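# Stack the N1 well plate onto the N2 plate

## Task

Lift the 96-well plate out of nest N1 and set it down on the plate already in nest N2 so the two are fully nested, with the cut corner (well A1) of the top plate over the A1 corner of the bottom one. The bottom plate has to stay lying flat in N2. Afterwards open the gripper and pull the arm away.

## Robot and tools

SETUP. Two arms, left_arm and right_arm, each with six joints and a parallel gripper. The world frame has its origin on the table top midway between the arms, +z up, +x pointing out over the table, and left_arm on the +y side. The arm names do not tell you which side of an image they appear on. Looking from behind the arms, nest N1 is on the right and N2 on the left. Each plate has one clipped corner, and well A1 sits there. A drop of a few millimetres while placing is acceptable, but a longer fall fails the task. Objects may occasionally be nudged by an outside push.

GRIPPER. The fingers point along the gripper's +z axis and close along its y axis. The reported end_effector_position is the point between the pads, roughly 1 cm short of the fingertips. The printed hand position can be off, more so when the arm is stretched out.

ROW FORMAT. Every motion command is a row of 14 numbers, each in [-1, 1]: seven for left_arm, then seven for right_arm, even when only one arm moves. Each arm's seven are, in this exact order: shoulder, elbow, wrist roll, wrist pitch, waist, wrist yaw, then the gripper opening. The six joint values are scaled offsets, not absolute angles: 1.0 equals 1.258 rad (shoulder), 1.238 (elbow), 2.022 (wrist roll and wrist yaw), 2.073 (wrist pitch), 1.202 (waist). The opening is absolute: +1 fully open, -1 closed. Stated joint ranges in rad: waist -2.618 to 3.054, shoulder 0.000 to 3.142, elbow 0.000 to 3.142, wrist pitch -1.571 to 1.571, wrist yaw -1.571 to 1.571, wrist roll -2.094 to 2.094; true ends may differ by up to 0.036 rad.

TOOLS.
- execute_actions(actions): a list of actions run one after another. Each action is a table of up to 15 rows; each row lasts one control step (1/30 s), and if fewer than 15 rows are given the last one repeats, so an action spans 0.5 s. Joint offsets in every row are measured from the angles the arm had when that action began (for the first action of the call, the latest reported angles), not from the preceding row. An action that would push any joint more than 0.036 rad beyond its range is rejected for both arms; if the first action fails this or any action is malformed, the whole call is rejected and nothing moves. An empty list just returns the current state and images.
- move(target, speed, blocking): target is one 14-number row whose offsets count from the Joint positions in the latest result that showed them. All joints travel in lockstep so the gripper usually follows a curve. speed (0.01 to 2 rad/s, default 0.5) caps the joint that has farthest to travel; a move lasts 0.5 to 10 s and stops short if it needs longer. Moves do not avoid obstacles or the other arm. Finger openings apply at the start. blocking=false returns after 0.5 s while motion continues; until a result shows it finished, other moves and actions are refused, so call wait or stop. The result adds a move: line with the ending (done, off_target, moving, held, fault), limits=held or limits=none, and each arm's joint farthest from its target.
- wait(seconds): 0 to 10; arms keep their last command; returns early if a running move ends.
- stop(): brakes a running move; fast moves need more room; fingers keep moving.
- zoom_image(camera, region): camera is cam_head_left, cam_head_right, cam_left_wrist or cam_right_wrist; region is [x0, y0, x1, y1] in pixels, top-left origin, at most 504 by 504.
- finished_scene(scene): ends the current scene (give its number) after the robot holds its last command; cannot be undone and reports success. Only call it once the plate is stacked and released.

MOTION LIMITS. Each step, a joint's target is kept within a lead of its measured angle: 0.202 rad waist, 0.258 shoulder, 0.238 elbow, 0.573 wrist pitch, 0.522 wrist yaw and roll. If targets would move the gripper over 70 mm from where it is, they are shrunk. Large offsets may therefore need several actions, and an unfinished motion must be re-sent. Zero offsets can let an arm sag; to hold a pose, command the offsets back to the wanted angles, then zeros, increasing the correction if a joint keeps falling short.

RESULTS. State line per arm: end_effector_position (m) and end_effector_quat_wxyz in the world frame. Joint positions and Joint velocities list the six joints in row order (rad, rad/s) plus pad gap (m; 0.094 fully open). Joint targets shows where joints are currently driven. grip_measured is the opening on the command scale; readings may be off by about 1 mm. Joint torques are total drive output, noisy, never zero in air. Step readings list joint angles at some steps; HELD marks steps where an arm was held back. Other flags: "joint sent to its limit", "joint command not followed" (clearance check altered targets), "too close" (mounting plates and frame count as part of the arm), FAULT, MOTOR HOT (75 °C), OVER-TEMPERATURE FAULT (90 °C stops the arm 10 s; 100 °C makes it go limp and fall).

GRASPING. To hold the plate keep commanding an opening about 0.03 below grip_measured; smaller gaps grip lighter. Pads push roughly 50 to 62 N, less on thin parts, with a brief spike at first contact.

AVOID. Knocking anything off the table, letting the plate fall far, slamming or pressing hard into the nest or lower plate (faster moves and targets deeper past contact press harder), and letting the arms collide. The simulation keeps running while you compose a reply, holding your last command, and holding loads heats motors.

CAMERAS. cam_head_left and cam_head_right (672x504, pinhole with radial distortion) and cam_left_wrist and cam_right_wrist (616x616, fisheye), given in that order. Calibration (K, distortion, T_world_to_cam) is supplied per camera; head cameras may be off by a couple of degrees and millimetres, and wrist camera poses follow the reported joint angles.

Each tool is called after "Request:" as name(argument=value, ...), one argument or row to a line, values as JSON.

## Session

Request:
execute_actions(
  actions=[],
)

Scene clock: 0.00 s.
left_arm: end_effector_position=(+0.3572, +0.5518, +0.1823) grip_measured=+1.000 end_effector_quat_wxyz=(+0.480, +0.466, +0.740, +0.063) | right_arm: end_effector_position=(+0.3064, +0.3555, +0.3818) grip_measured=+1.000 end_effector_quat_wxyz=(+0.426, -0.129, +0.687, +0.575)
Joint names: [shoulder, elbow, wrist roll, wrist pitch, waist, wrist yaw]
Joint positions: left_arm=[1.979 0.916 1.745 0.181 1.081 1.245 0.094] | right_arm=[ 2.251  1.519  0.418  0.893  0.959 -0.026  0.094]
Joint velocities: left_arm=[ 0.002  0.002  0.022 -0.139  0.002  0.022  0.   ] | right_arm=[ 0.002  0.002 -0.007 -0.037 -0.007 -0.007  0.   ]
Joint torques (N m, as the arm reports them, + toward a larger angle): no reading
Joint targets: left_arm=[1.971 0.920 1.741 0.174 1.086 1.263] | right_arm=[2.232 1.531 0.414 0.903 0.970 -0.033]
camera_calibration (this result's frames):
cam_left_wrist: T_world_to_cam=[[-0.63094, -0.513939, -0.581189, 0.610567], [-0.435226, 0.854608, -0.283238, -0.242515], [0.642256, 0.0742429, -0.762886, -0.0325805], [0, 0, 0, 1]] pos_world=[0.300607, 0.523468, 0.261311]
cam_right_wrist: T_world_to_cam=[[0.799546, -0.278761, -0.531995, 0.0724913], [-0.600075, -0.333546, -0.727088, 0.60403], [0.0252392, 0.900577, -0.433963, -0.0431722], [0, 0, 0, 1]] pos_world=[0.305593, 0.26056, 0.459013]

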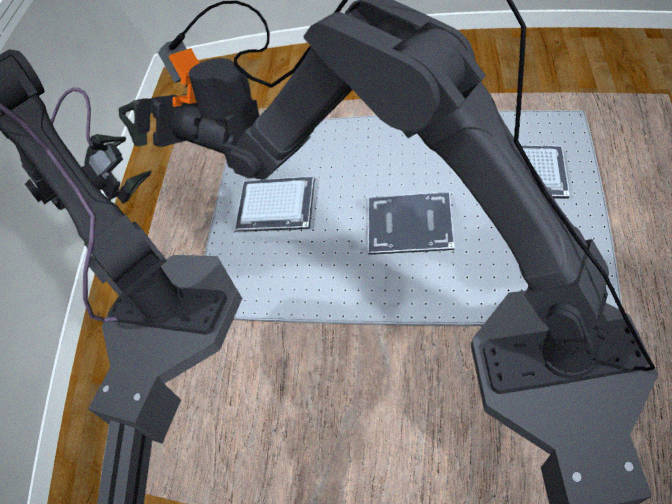

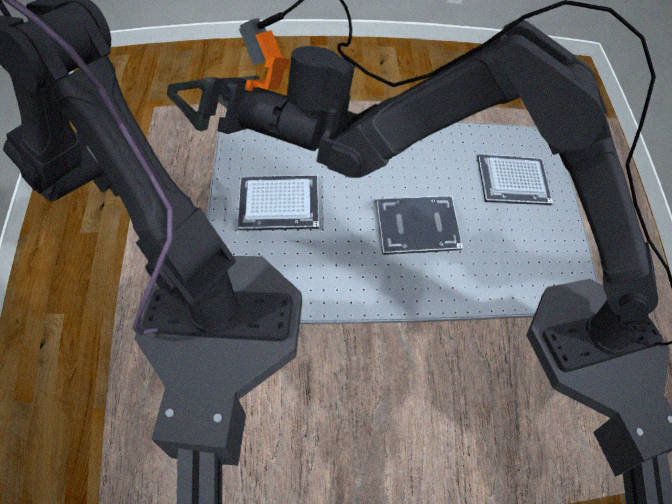

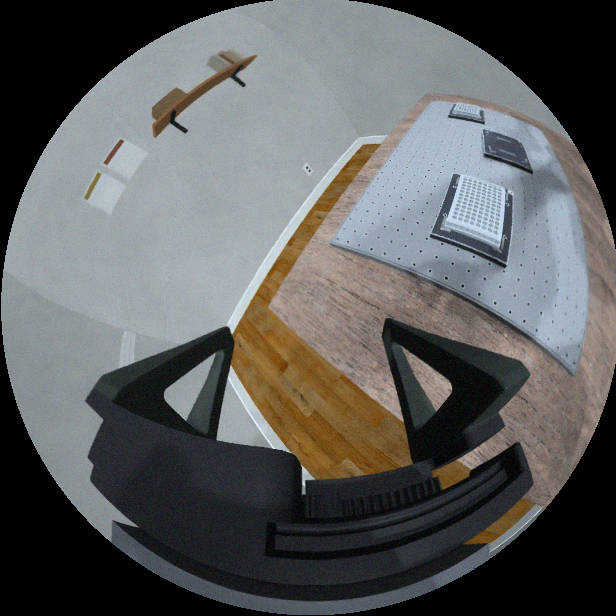

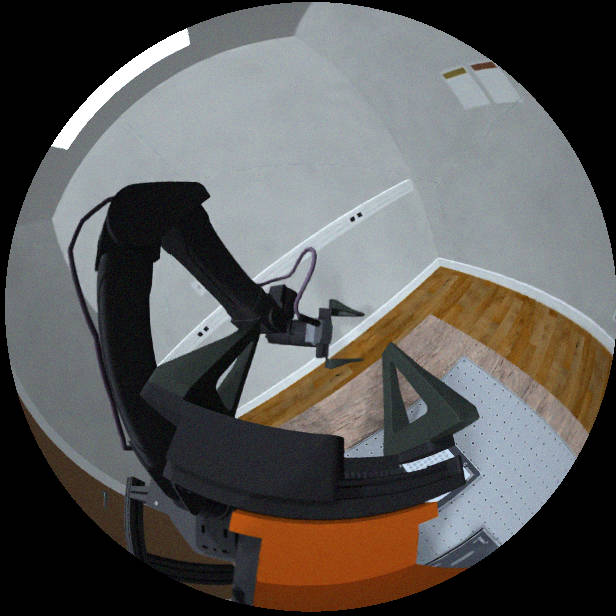

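Request:
zoom_image(
  camera="cam_head_right",
  region=[225, 165, 335, 240],
)

Request:
zoom_image(
  camera="cam_head_right",
  region=[465, 140, 575, 215],
)

Request:
zoom_image(
  camera="cam_head_right",
  region=[360, 185, 475, 262],
)

Region (225, 165, 335, 240) of cam_head_right's 672x504 image, scaled by 4.582, with more detail than that image has; it fills the top 344 rows of this view, and the rest is white.

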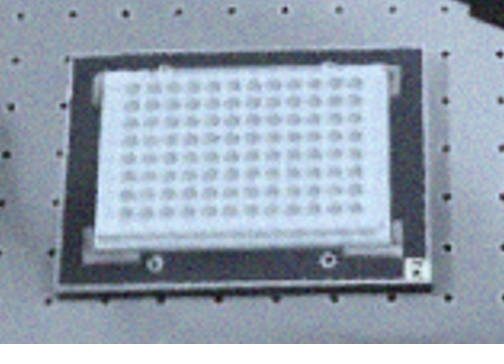

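Region (465, 140, 575, 215) of cam_head_right's 672x504 image, scaled by 4.582, with more detail than that image has; it fills the top 344 rows of this view, and the rest is white.

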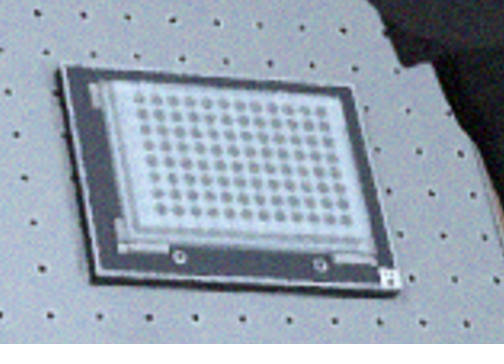

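Region (360, 185, 475, 262) of cam_head_right's 672x504 image, scaled by 4.383, with more detail than that image has; it fills the top 337 rows of this view, and the rest is white.

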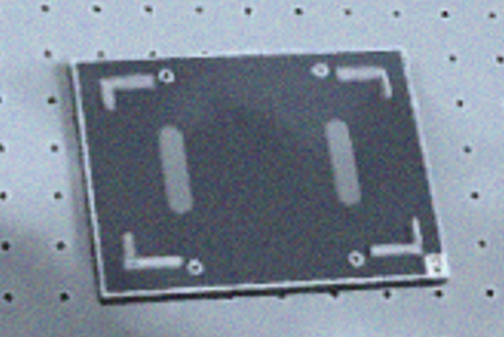

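Request:
move(
  target=[-0.0064,0.0032,-0.002,-0.0034,0.0042,0.0089,1.0,-0.3188,-0.1446,0.5772,-0.7699,-0.9201,0.0247,1.0],
  speed=0.8,
)

Scene clock: 59.67 s.
left_arm: end_effector_position=(+0.3569, +0.5527, +0.1813) grip_measured=+1.000 end_effector_quat_wxyz=(+0.477, +0.467, +0.742, +0.064) | right_arm: end_effector_position=(+0.3837, -0.2284, +0.1523) grip_measured=+1.000 end_effector_quat_wxyz=(-0.002, +0.707, +0.707, +0.003)
Joint names: [shoulder, elbow, wrist roll, wrist pitch, waist, wrist yaw]
Joint positions: left_arm=[1.979 0.916 1.745 0.181 1.081 1.237 0.094] | right_arm=[ 1.878  1.353  1.579 -0.688 -0.15   0.015  0.094]
Joint velocities: left_arm=[-0.012 -0.007  0.037  0.051  0.012 -0.081  0.   ] | right_arm=[-0.017 -0.002 -0.007 -0.051 -0.017 -0.007  0.   ]
Joint torques (N m, as the arm reports them, + toward a larger angle): left_arm=[-8.24  2.94 -0.03  0.63  2.17  0.61] | right_arm=[-13.89   3.84   0.11  -0.01   0.62   0.07]
Joint targets: left_arm=[1.971 0.920 1.741 0.174 1.086 1.263] | right_arm=[1.851 1.340 1.585 -0.703 -0.147 0.024]
move: off_target (left_arm, right_arm); limits=none; left_arm: farthest joint: the wrist yaw, 0.026 radians from its target (0.018 radians at the start); right_arm: farthest joint: the shoulder, 0.028 radians from its target (0.401 radians at the start)
camera_calibration (this result's frames):
cam_left_wrist: T_world_to_cam=[[-0.6323, -0.513295, -0.58028, 0.610218], [-0.439417, 0.854493, -0.277046, -0.243237], [0.638052, 0.0798089, -0.765846, -0.0342589], [0, 0, 0, 1]] pos_world=[0.300817, 0.523801, 0.260473]
cam_right_wrist: T_world_to_cam=[[-0.979908, -0.179276, -0.0874059, 0.363611], [-0.196164, 0.78709, 0.584815, 0.18999], [-0.0360473, 0.590211, -0.806444, 0.390572], [0, 0, 0, 1]] pos_world=[0.407654, -0.314872, 0.235647]

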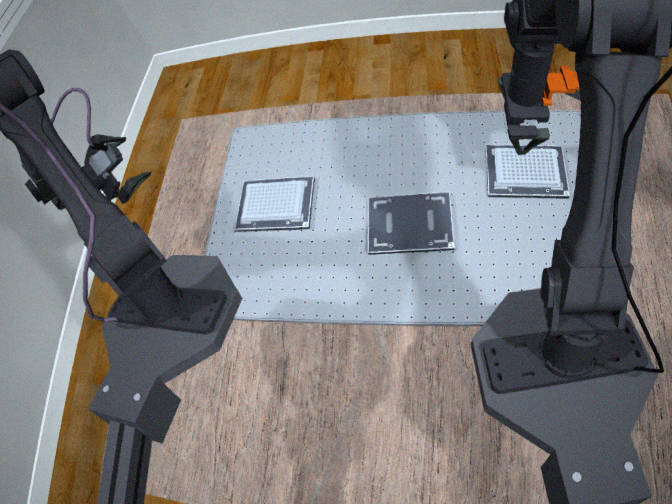

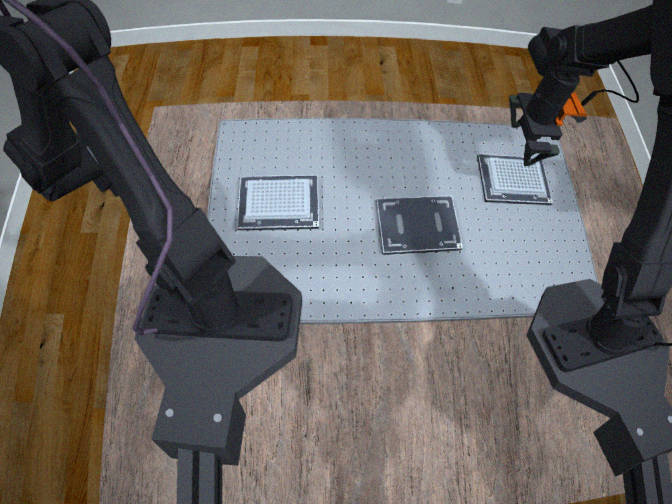

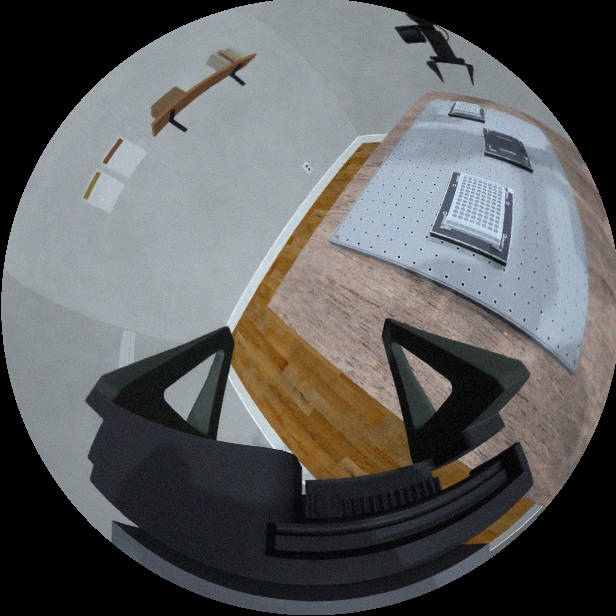

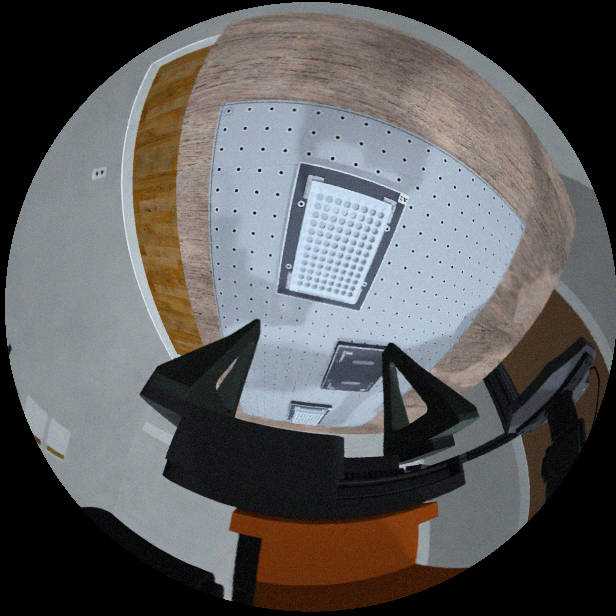

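Request:
zoom_image(
  camera="cam_right_wrist",
  region=[260, 150, 430, 320],
)

Region (260, 150, 430, 320) of cam_right_wrist's 616x616 image, scaled by 2.965, with more detail than that image has.

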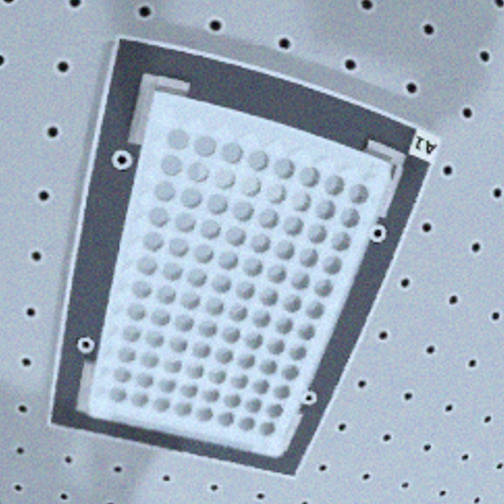

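Request:
zoom_image(
  camera="cam_right_wrist",
  region=[330, 250, 390, 315],
)

Request:
zoom_image(
  camera="cam_right_wrist",
  region=[275, 250, 335, 315],
)

Request:
zoom_image(
  camera="cam_right_wrist",
  region=[295, 160, 415, 230],
)

Region (330, 250, 390, 315) of cam_right_wrist's 616x616 image, scaled by 7.754, with more detail than that image has; it fills the left 465 columns of this view, and the rest is white.

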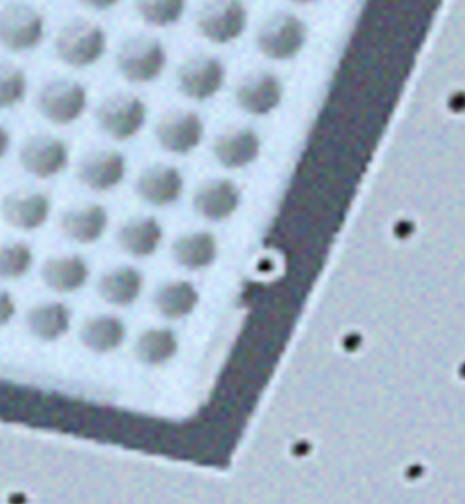

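Region (275, 250, 335, 315) of cam_right_wrist's 616x616 image, scaled by 7.754, with more detail than that image has; it fills the left 465 columns of this view, and the rest is white.

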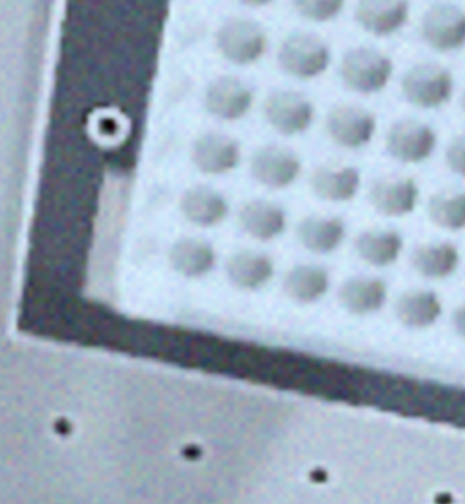

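Region (295, 160, 415, 230) of cam_right_wrist's 616x616 image, scaled by 4.200, with more detail than that image has; it fills the top 294 rows of this view, and the rest is white.

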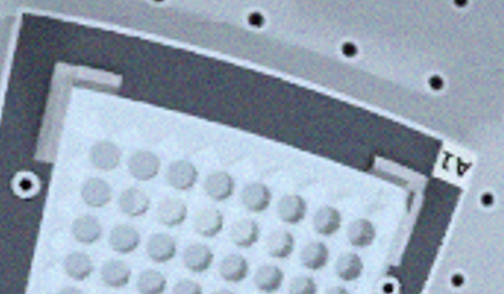

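Request:
move(
  target=[-0.3339,-0.0557,-0.1864,-0.3411,-1.0,-0.679,1.0,0.1288,-0.0307,-0.0148,0.0912,-0.060,-0.0148,1.0],
  speed=0.7,
)

Scene clock: 142.87 s.
left_arm: end_effector_position=(+0.3293, +0.2838, +0.1595) grip_measured=+1.000 end_effector_quat_wxyz=(-0.006, +0.698, +0.716, +0.009) | right_arm: end_effector_position=(+0.3803, -0.2503, +0.0870) grip_measured=+1.000 end_effector_quat_wxyz=(-0.009, +0.719, +0.695, +0.001)
Joint names: [shoulder, elbow, wrist roll, wrist pitch, waist, wrist yaw]
Joint positions: left_arm=[ 1.582  0.863  1.375 -0.512 -0.114 -0.135  0.094] | right_arm=[ 2.044  1.329  1.554 -0.51  -0.213 -0.013  0.094]
Joint velocities: left_arm=[ 0.007  0.007 -0.066 -0.081 -0.007  0.022  0.   ] | right_arm=[-0.012 -0.007 -0.037  0.022  0.017 -0.007  0.   ]
Joint torques (N m, as the arm reports them, + toward a larger angle): left_arm=[-7.97  2.17 -0.04 -0.03 -1.06  0.01] | right_arm=[-12.04   3.09  -0.02   0.17  -0.74  -0.06]
Joint targets: left_arm=[1.559 0.847 1.368 -0.526 -0.121 -0.136] | right_arm=[2.040 1.315 1.549 -0.499 -0.222 -0.015]
move: off_target (left_arm); limits=none; left_arm: farthest joint: the shoulder, 0.023 radians from its target (0.420 radians at the start); right_arm: farthest joint: the elbow, 0.014 radians from its target (0.038 radians at the start)
camera_calibration (this result's frames):
cam_left_wrist: T_world_to_cam=[[-0.99943, 0.0329967, -0.00706924, 0.31653], [0.0248854, 0.862159, 0.506026, -0.311572], [0.022792, 0.505562, -0.862489, 0.0853493], [0, 0, 0, 1]] pos_world=[0.322158, 0.215031, 0.233514]
cam_right_wrist: T_world_to_cam=[[-0.986307, -0.145908, -0.0768728, 0.360553], [-0.162912, 0.789458, 0.591791, 0.232055], [-0.0256594, 0.596211, -0.802418, 0.347898], [0, 0, 0, 1]] pos_world=[0.402348, -0.33801, 0.169548]

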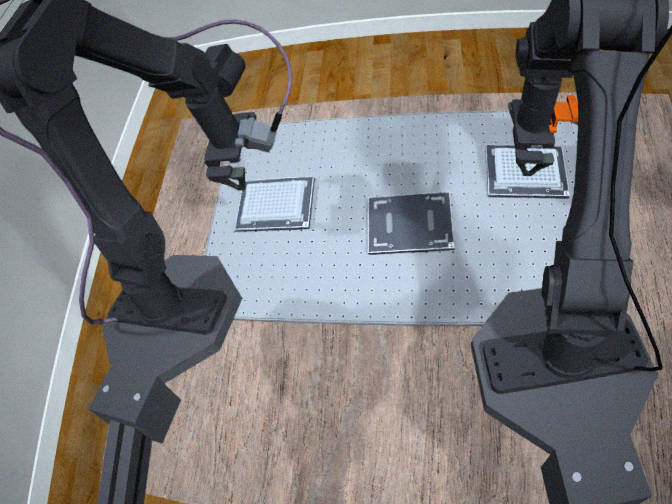

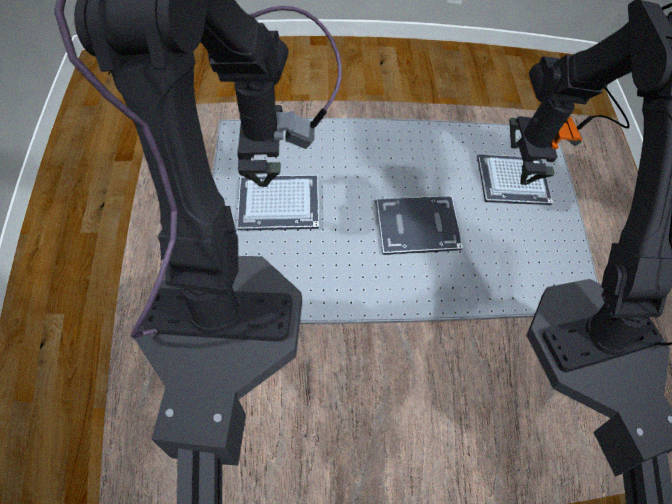

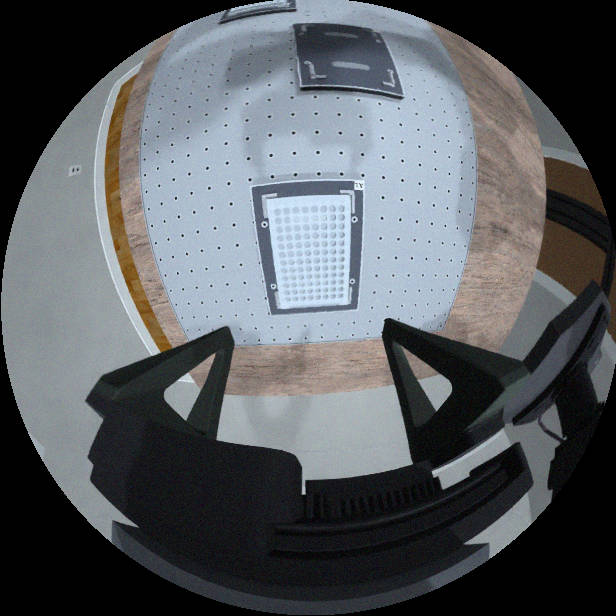

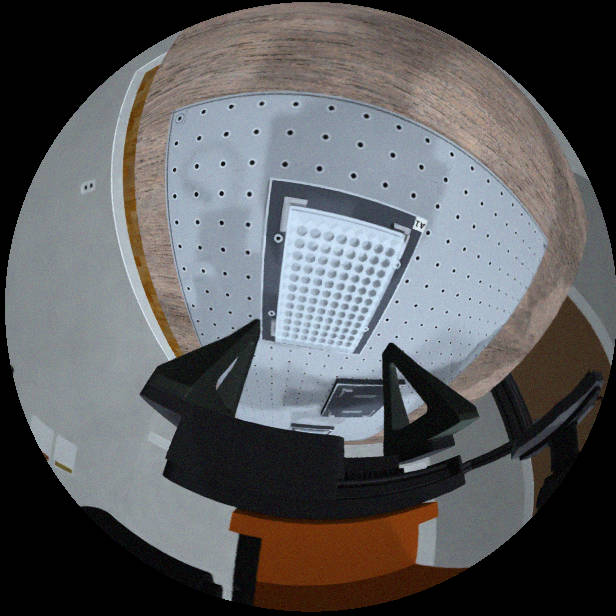

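Request:
zoom_image(
  camera="cam_right_wrist",
  region=[250, 170, 440, 360],
)

Request:
zoom_image(
  camera="cam_left_wrist",
  region=[240, 170, 380, 325],
)

Region (250, 170, 440, 360) of cam_right_wrist's 616x616 image, scaled by 2.653, with more detail than that image has.

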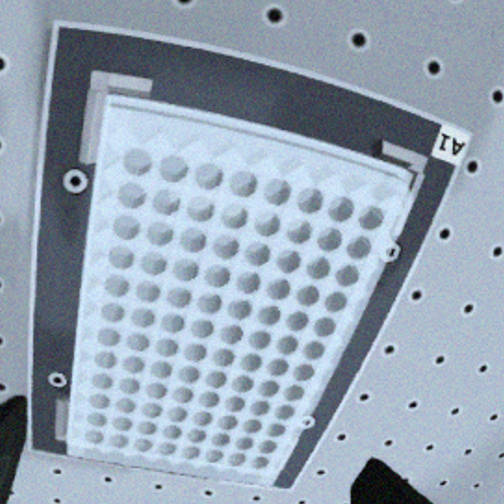

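Region (240, 170, 380, 325) of cam_left_wrist's 616x616 image, scaled by 3.252, with more detail than that image has; it fills the left 455 columns of this view, and the rest is white.

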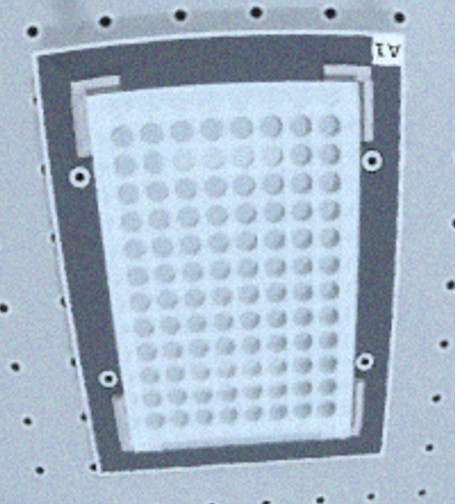

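Request:
zoom_image(
  camera="cam_left_wrist",
  region=[255, 185, 365, 225],
)

Request:
zoom_image(
  camera="cam_left_wrist",
  region=[265, 280, 365, 320],
)

Request:
zoom_image(
  camera="cam_right_wrist",
  region=[275, 190, 420, 260],
)

Request:
zoom_image(
  camera="cam_right_wrist",
  region=[260, 305, 380, 360],
)

Region (255, 185, 365, 225) of cam_left_wrist's 616x616 image, scaled by 4.582, with more detail than that image has; it fills the top 183 rows of this view, and the rest is white.

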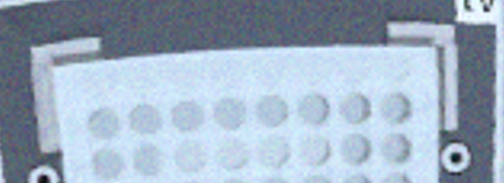

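Region (265, 280, 365, 320) of cam_left_wrist's 616x616 image, scaled by 5.040, with more detail than that image has; it fills the top 202 rows of this view, and the rest is white.

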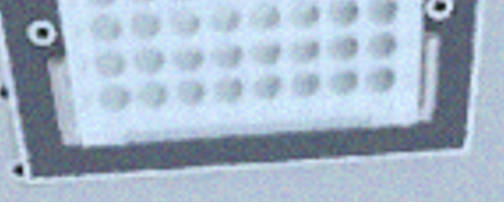

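Region (275, 190, 420, 260) of cam_right_wrist's 616x616 image, scaled by 3.476, with more detail than that image has; it fills the top 243 rows of this view, and the rest is white.

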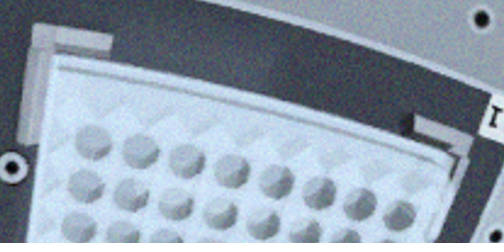

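Region (260, 305, 380, 360) of cam_right_wrist's 616x616 image, scaled by 4.200, with more detail than that image has; it fills the top 231 rows of this view, and the rest is white.

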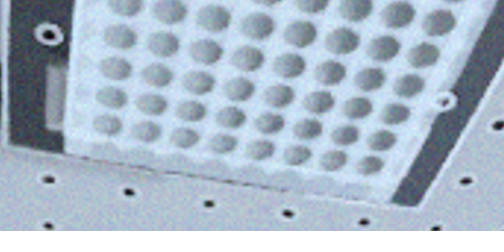

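Request:
zoom_image(
  camera="cam_left_wrist",
  region=[260, 190, 320, 215],
)

Request:
zoom_image(
  camera="cam_left_wrist",
  region=[305, 188, 365, 213],
)

Request:
zoom_image(
  camera="cam_right_wrist",
  region=[350, 215, 420, 260],
)

Request:
zoom_image(
  camera="cam_right_wrist",
  region=[275, 195, 345, 240],
)

Region (260, 190, 320, 215) of cam_left_wrist's 616x616 image, scaled by 8.400, with more detail than that image has; it fills the top 210 rows of this view, and the rest is white.

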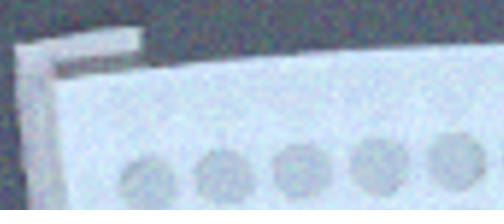

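Region (305, 188, 365, 213) of cam_left_wrist's 616x616 image, scaled by 8.400, with more detail than that image has; it fills the top 210 rows of this view, and the rest is white.

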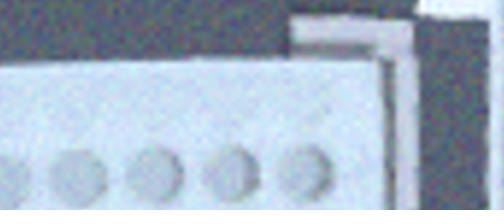

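Region (350, 215, 420, 260) of cam_right_wrist's 616x616 image, scaled by 7.200, with more detail than that image has; it fills the top 324 rows of this view, and the rest is white.

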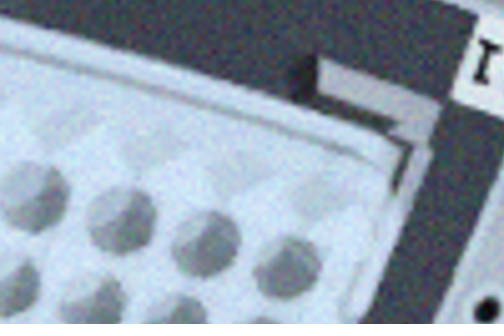

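Region (275, 195, 345, 240) of cam_right_wrist's 616x616 image, scaled by 7.200, with more detail than that image has; it fills the top 324 rows of this view, and the rest is white.

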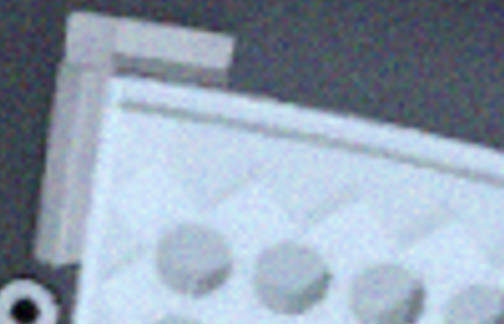

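Request:
move(
  target=[0.1729,-0.0383,-0.0168,0.1198,-0.0374,0.0114,1.0,0.0612,-0.0065,-0.0025,0.0492,-0.0225,0.0114,1.0],
  speed=0.25,
)

Scene clock: 208.03 s.
left_arm: end_effector_position=(+0.3267, +0.2642, +0.1002) grip_measured=+1.000 end_effector_quat_wxyz=(-0.000, +0.699, +0.715, +0.001) | right_arm: end_effector_position=(+0.3808, -0.2599, +0.0580) grip_measured=+1.000 end_effector_quat_wxyz=(+0.000, +0.724, +0.690, -0.000)
Joint names: [shoulder, elbow, wrist roll, wrist pitch, waist, wrist yaw]
Joint positions: left_arm=[ 1.794  0.832  1.348 -0.27  -0.147 -0.126  0.094] | right_arm=[ 2.124  1.329  1.554 -0.418 -0.231 -0.005  0.094]
Joint velocities: left_arm=[ 0.012 -0.012 -0.081 -0.007 -0.012  0.007  0.   ] | right_arm=[-0.012  0.012 -0.095 -0.037 -0.007 -0.037  0.   ]
Joint torques (N m, as the arm reports them, + toward a larger angle): left_arm=[-6.54  1.23 -0.05  0.18 -1.61  0.13] | right_arm=[-12.19   3.25  -0.03   0.18  -0.86   0.16]
Joint targets: left_arm=[1.800 0.816 1.341 -0.264 -0.159 -0.112] | right_arm=[2.121 1.321 1.549 -0.407 -0.240 0.010]
move: done; limits=none; left_arm: farthest joint: the elbow, 0.016 radians from its target (0.048 radians at the start); right_arm: farthest joint: the wrist yaw, 0.015 radians from its target (0.023 radians at the start)
camera_calibration (this result's frames):
cam_left_wrist: T_world_to_cam=[[-0.999305, 0.0367072, -0.00652707, 0.31313], [0.0288313, 0.871836, 0.488949, -0.266744], [0.0236385, 0.488421, -0.872288, 0.049377], [0, 0, 0, 1]] pos_world=[0.319435, 0.196946, 0.175539]
cam_right_wrist: T_world_to_cam=[[-0.987702, -0.130969, -0.0853916, 0.3623], [-0.156172, 0.800579, 0.578518, 0.25802], [-0.00740517, 0.584739, -0.811188, 0.320925], [0, 0, 0, 1]] pos_world=[0.400517, -0.346773, 0.141999]

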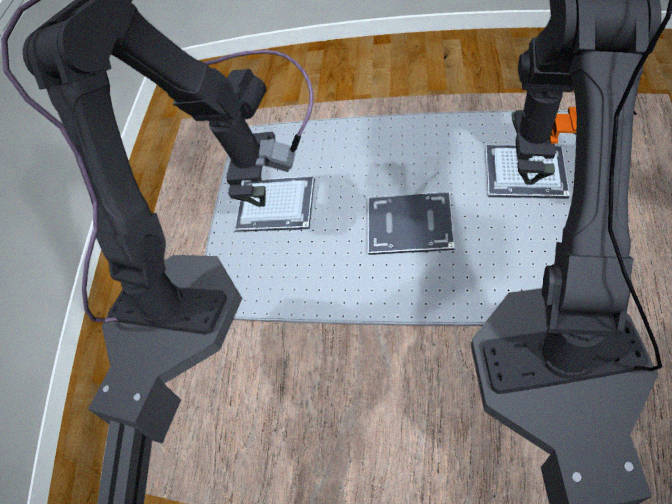

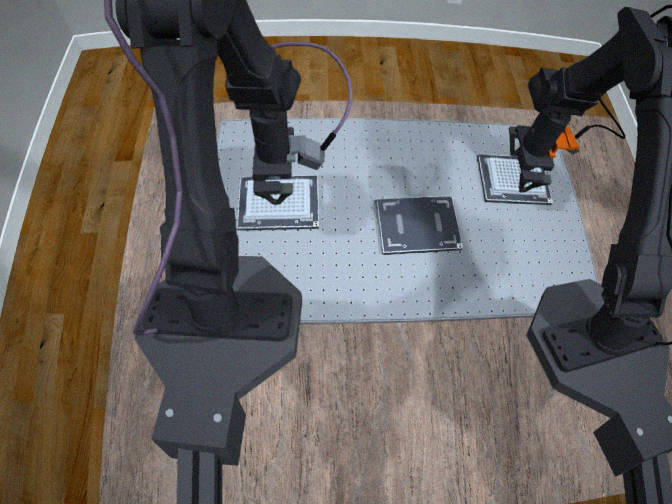

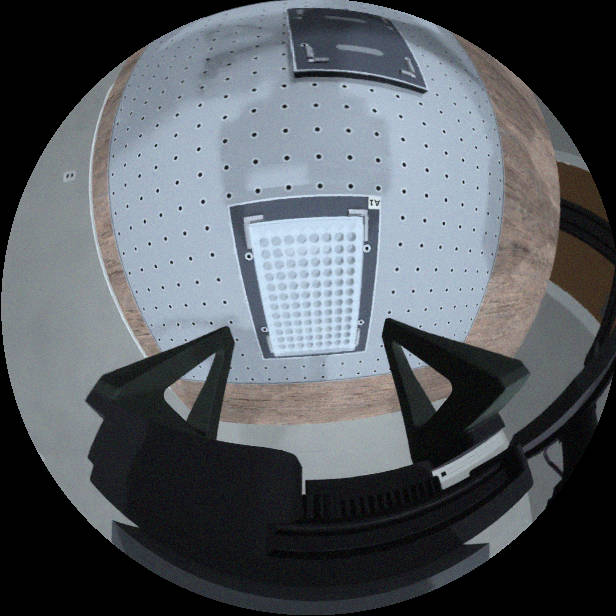

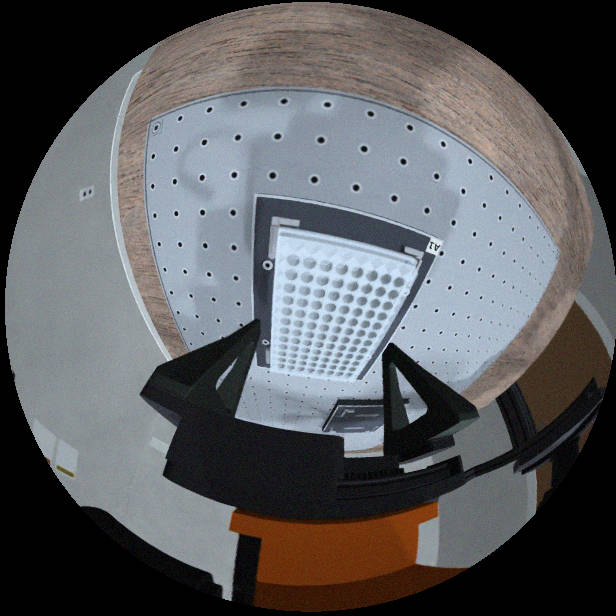

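Request:
zoom_image(
  camera="cam_right_wrist",
  region=[240, 190, 450, 390],
)

Request:
zoom_image(
  camera="cam_right_wrist",
  region=[350, 225, 450, 300],
)

Request:
zoom_image(
  camera="cam_left_wrist",
  region=[225, 190, 390, 365],
)

Region (240, 190, 450, 390) of cam_right_wrist's 616x616 image, scaled by 2.400, with more detail than that image has; it fills the top 480 rows of this view, and the rest is white.

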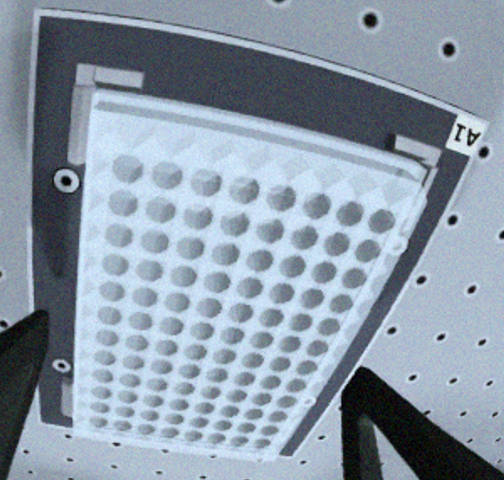

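Region (350, 225, 450, 300) of cam_right_wrist's 616x616 image, scaled by 5.040, with more detail than that image has; it fills the top 378 rows of this view, and the rest is white.

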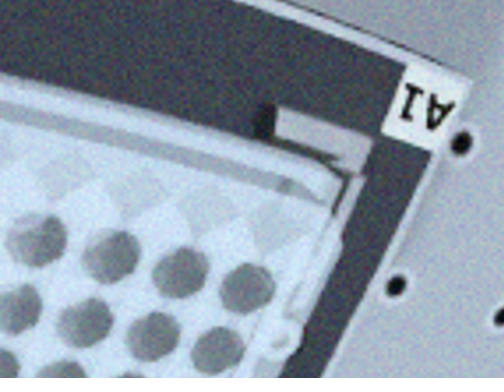

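Region (225, 190, 390, 365) of cam_left_wrist's 616x616 image, scaled by 2.880, with more detail than that image has; it fills the left 475 columns of this view, and the rest is white.

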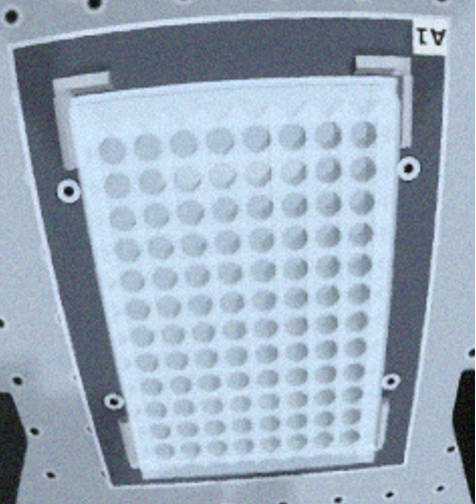

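Request:
zoom_image(
  camera="cam_left_wrist",
  region=[330, 205, 385, 250],
)

Request:
zoom_image(
  camera="cam_left_wrist",
  region=[235, 210, 290, 255],
)

Request:
zoom_image(
  camera="cam_left_wrist",
  region=[255, 320, 375, 365],
)

Region (330, 205, 385, 250) of cam_left_wrist's 616x616 image, scaled by 9.164, with more detail than that image has; it fills the top 412 rows of this view, and the rest is white.

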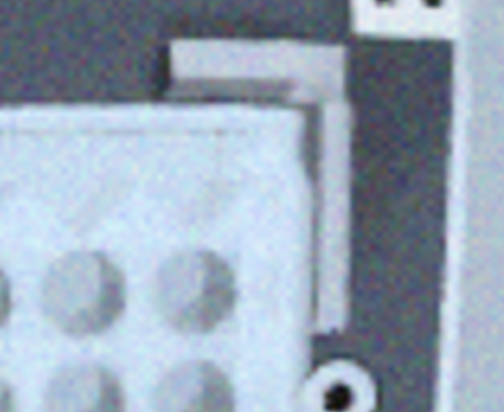

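Region (235, 210, 290, 255) of cam_left_wrist's 616x616 image, scaled by 9.164, with more detail than that image has; it fills the top 412 rows of this view, and the rest is white.

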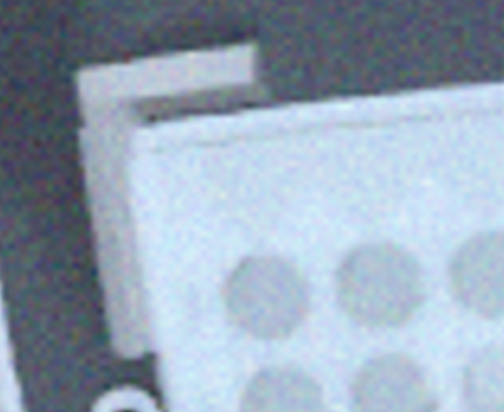

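Region (255, 320, 375, 365) of cam_left_wrist's 616x616 image, scaled by 4.200, with more detail than that image has; it fills the top 189 rows of this view, and the rest is white.

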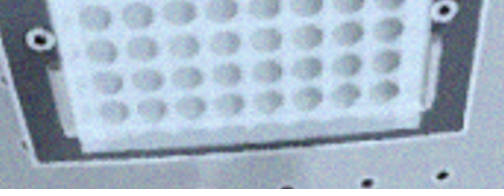

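Request:
zoom_image(
  camera="cam_right_wrist",
  region=[235, 300, 415, 400],
)

Region (235, 300, 415, 400) of cam_right_wrist's 616x616 image, scaled by 2.800, with more detail than that image has.

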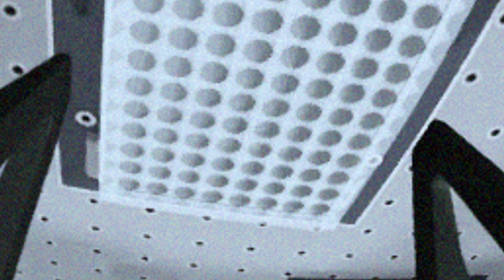

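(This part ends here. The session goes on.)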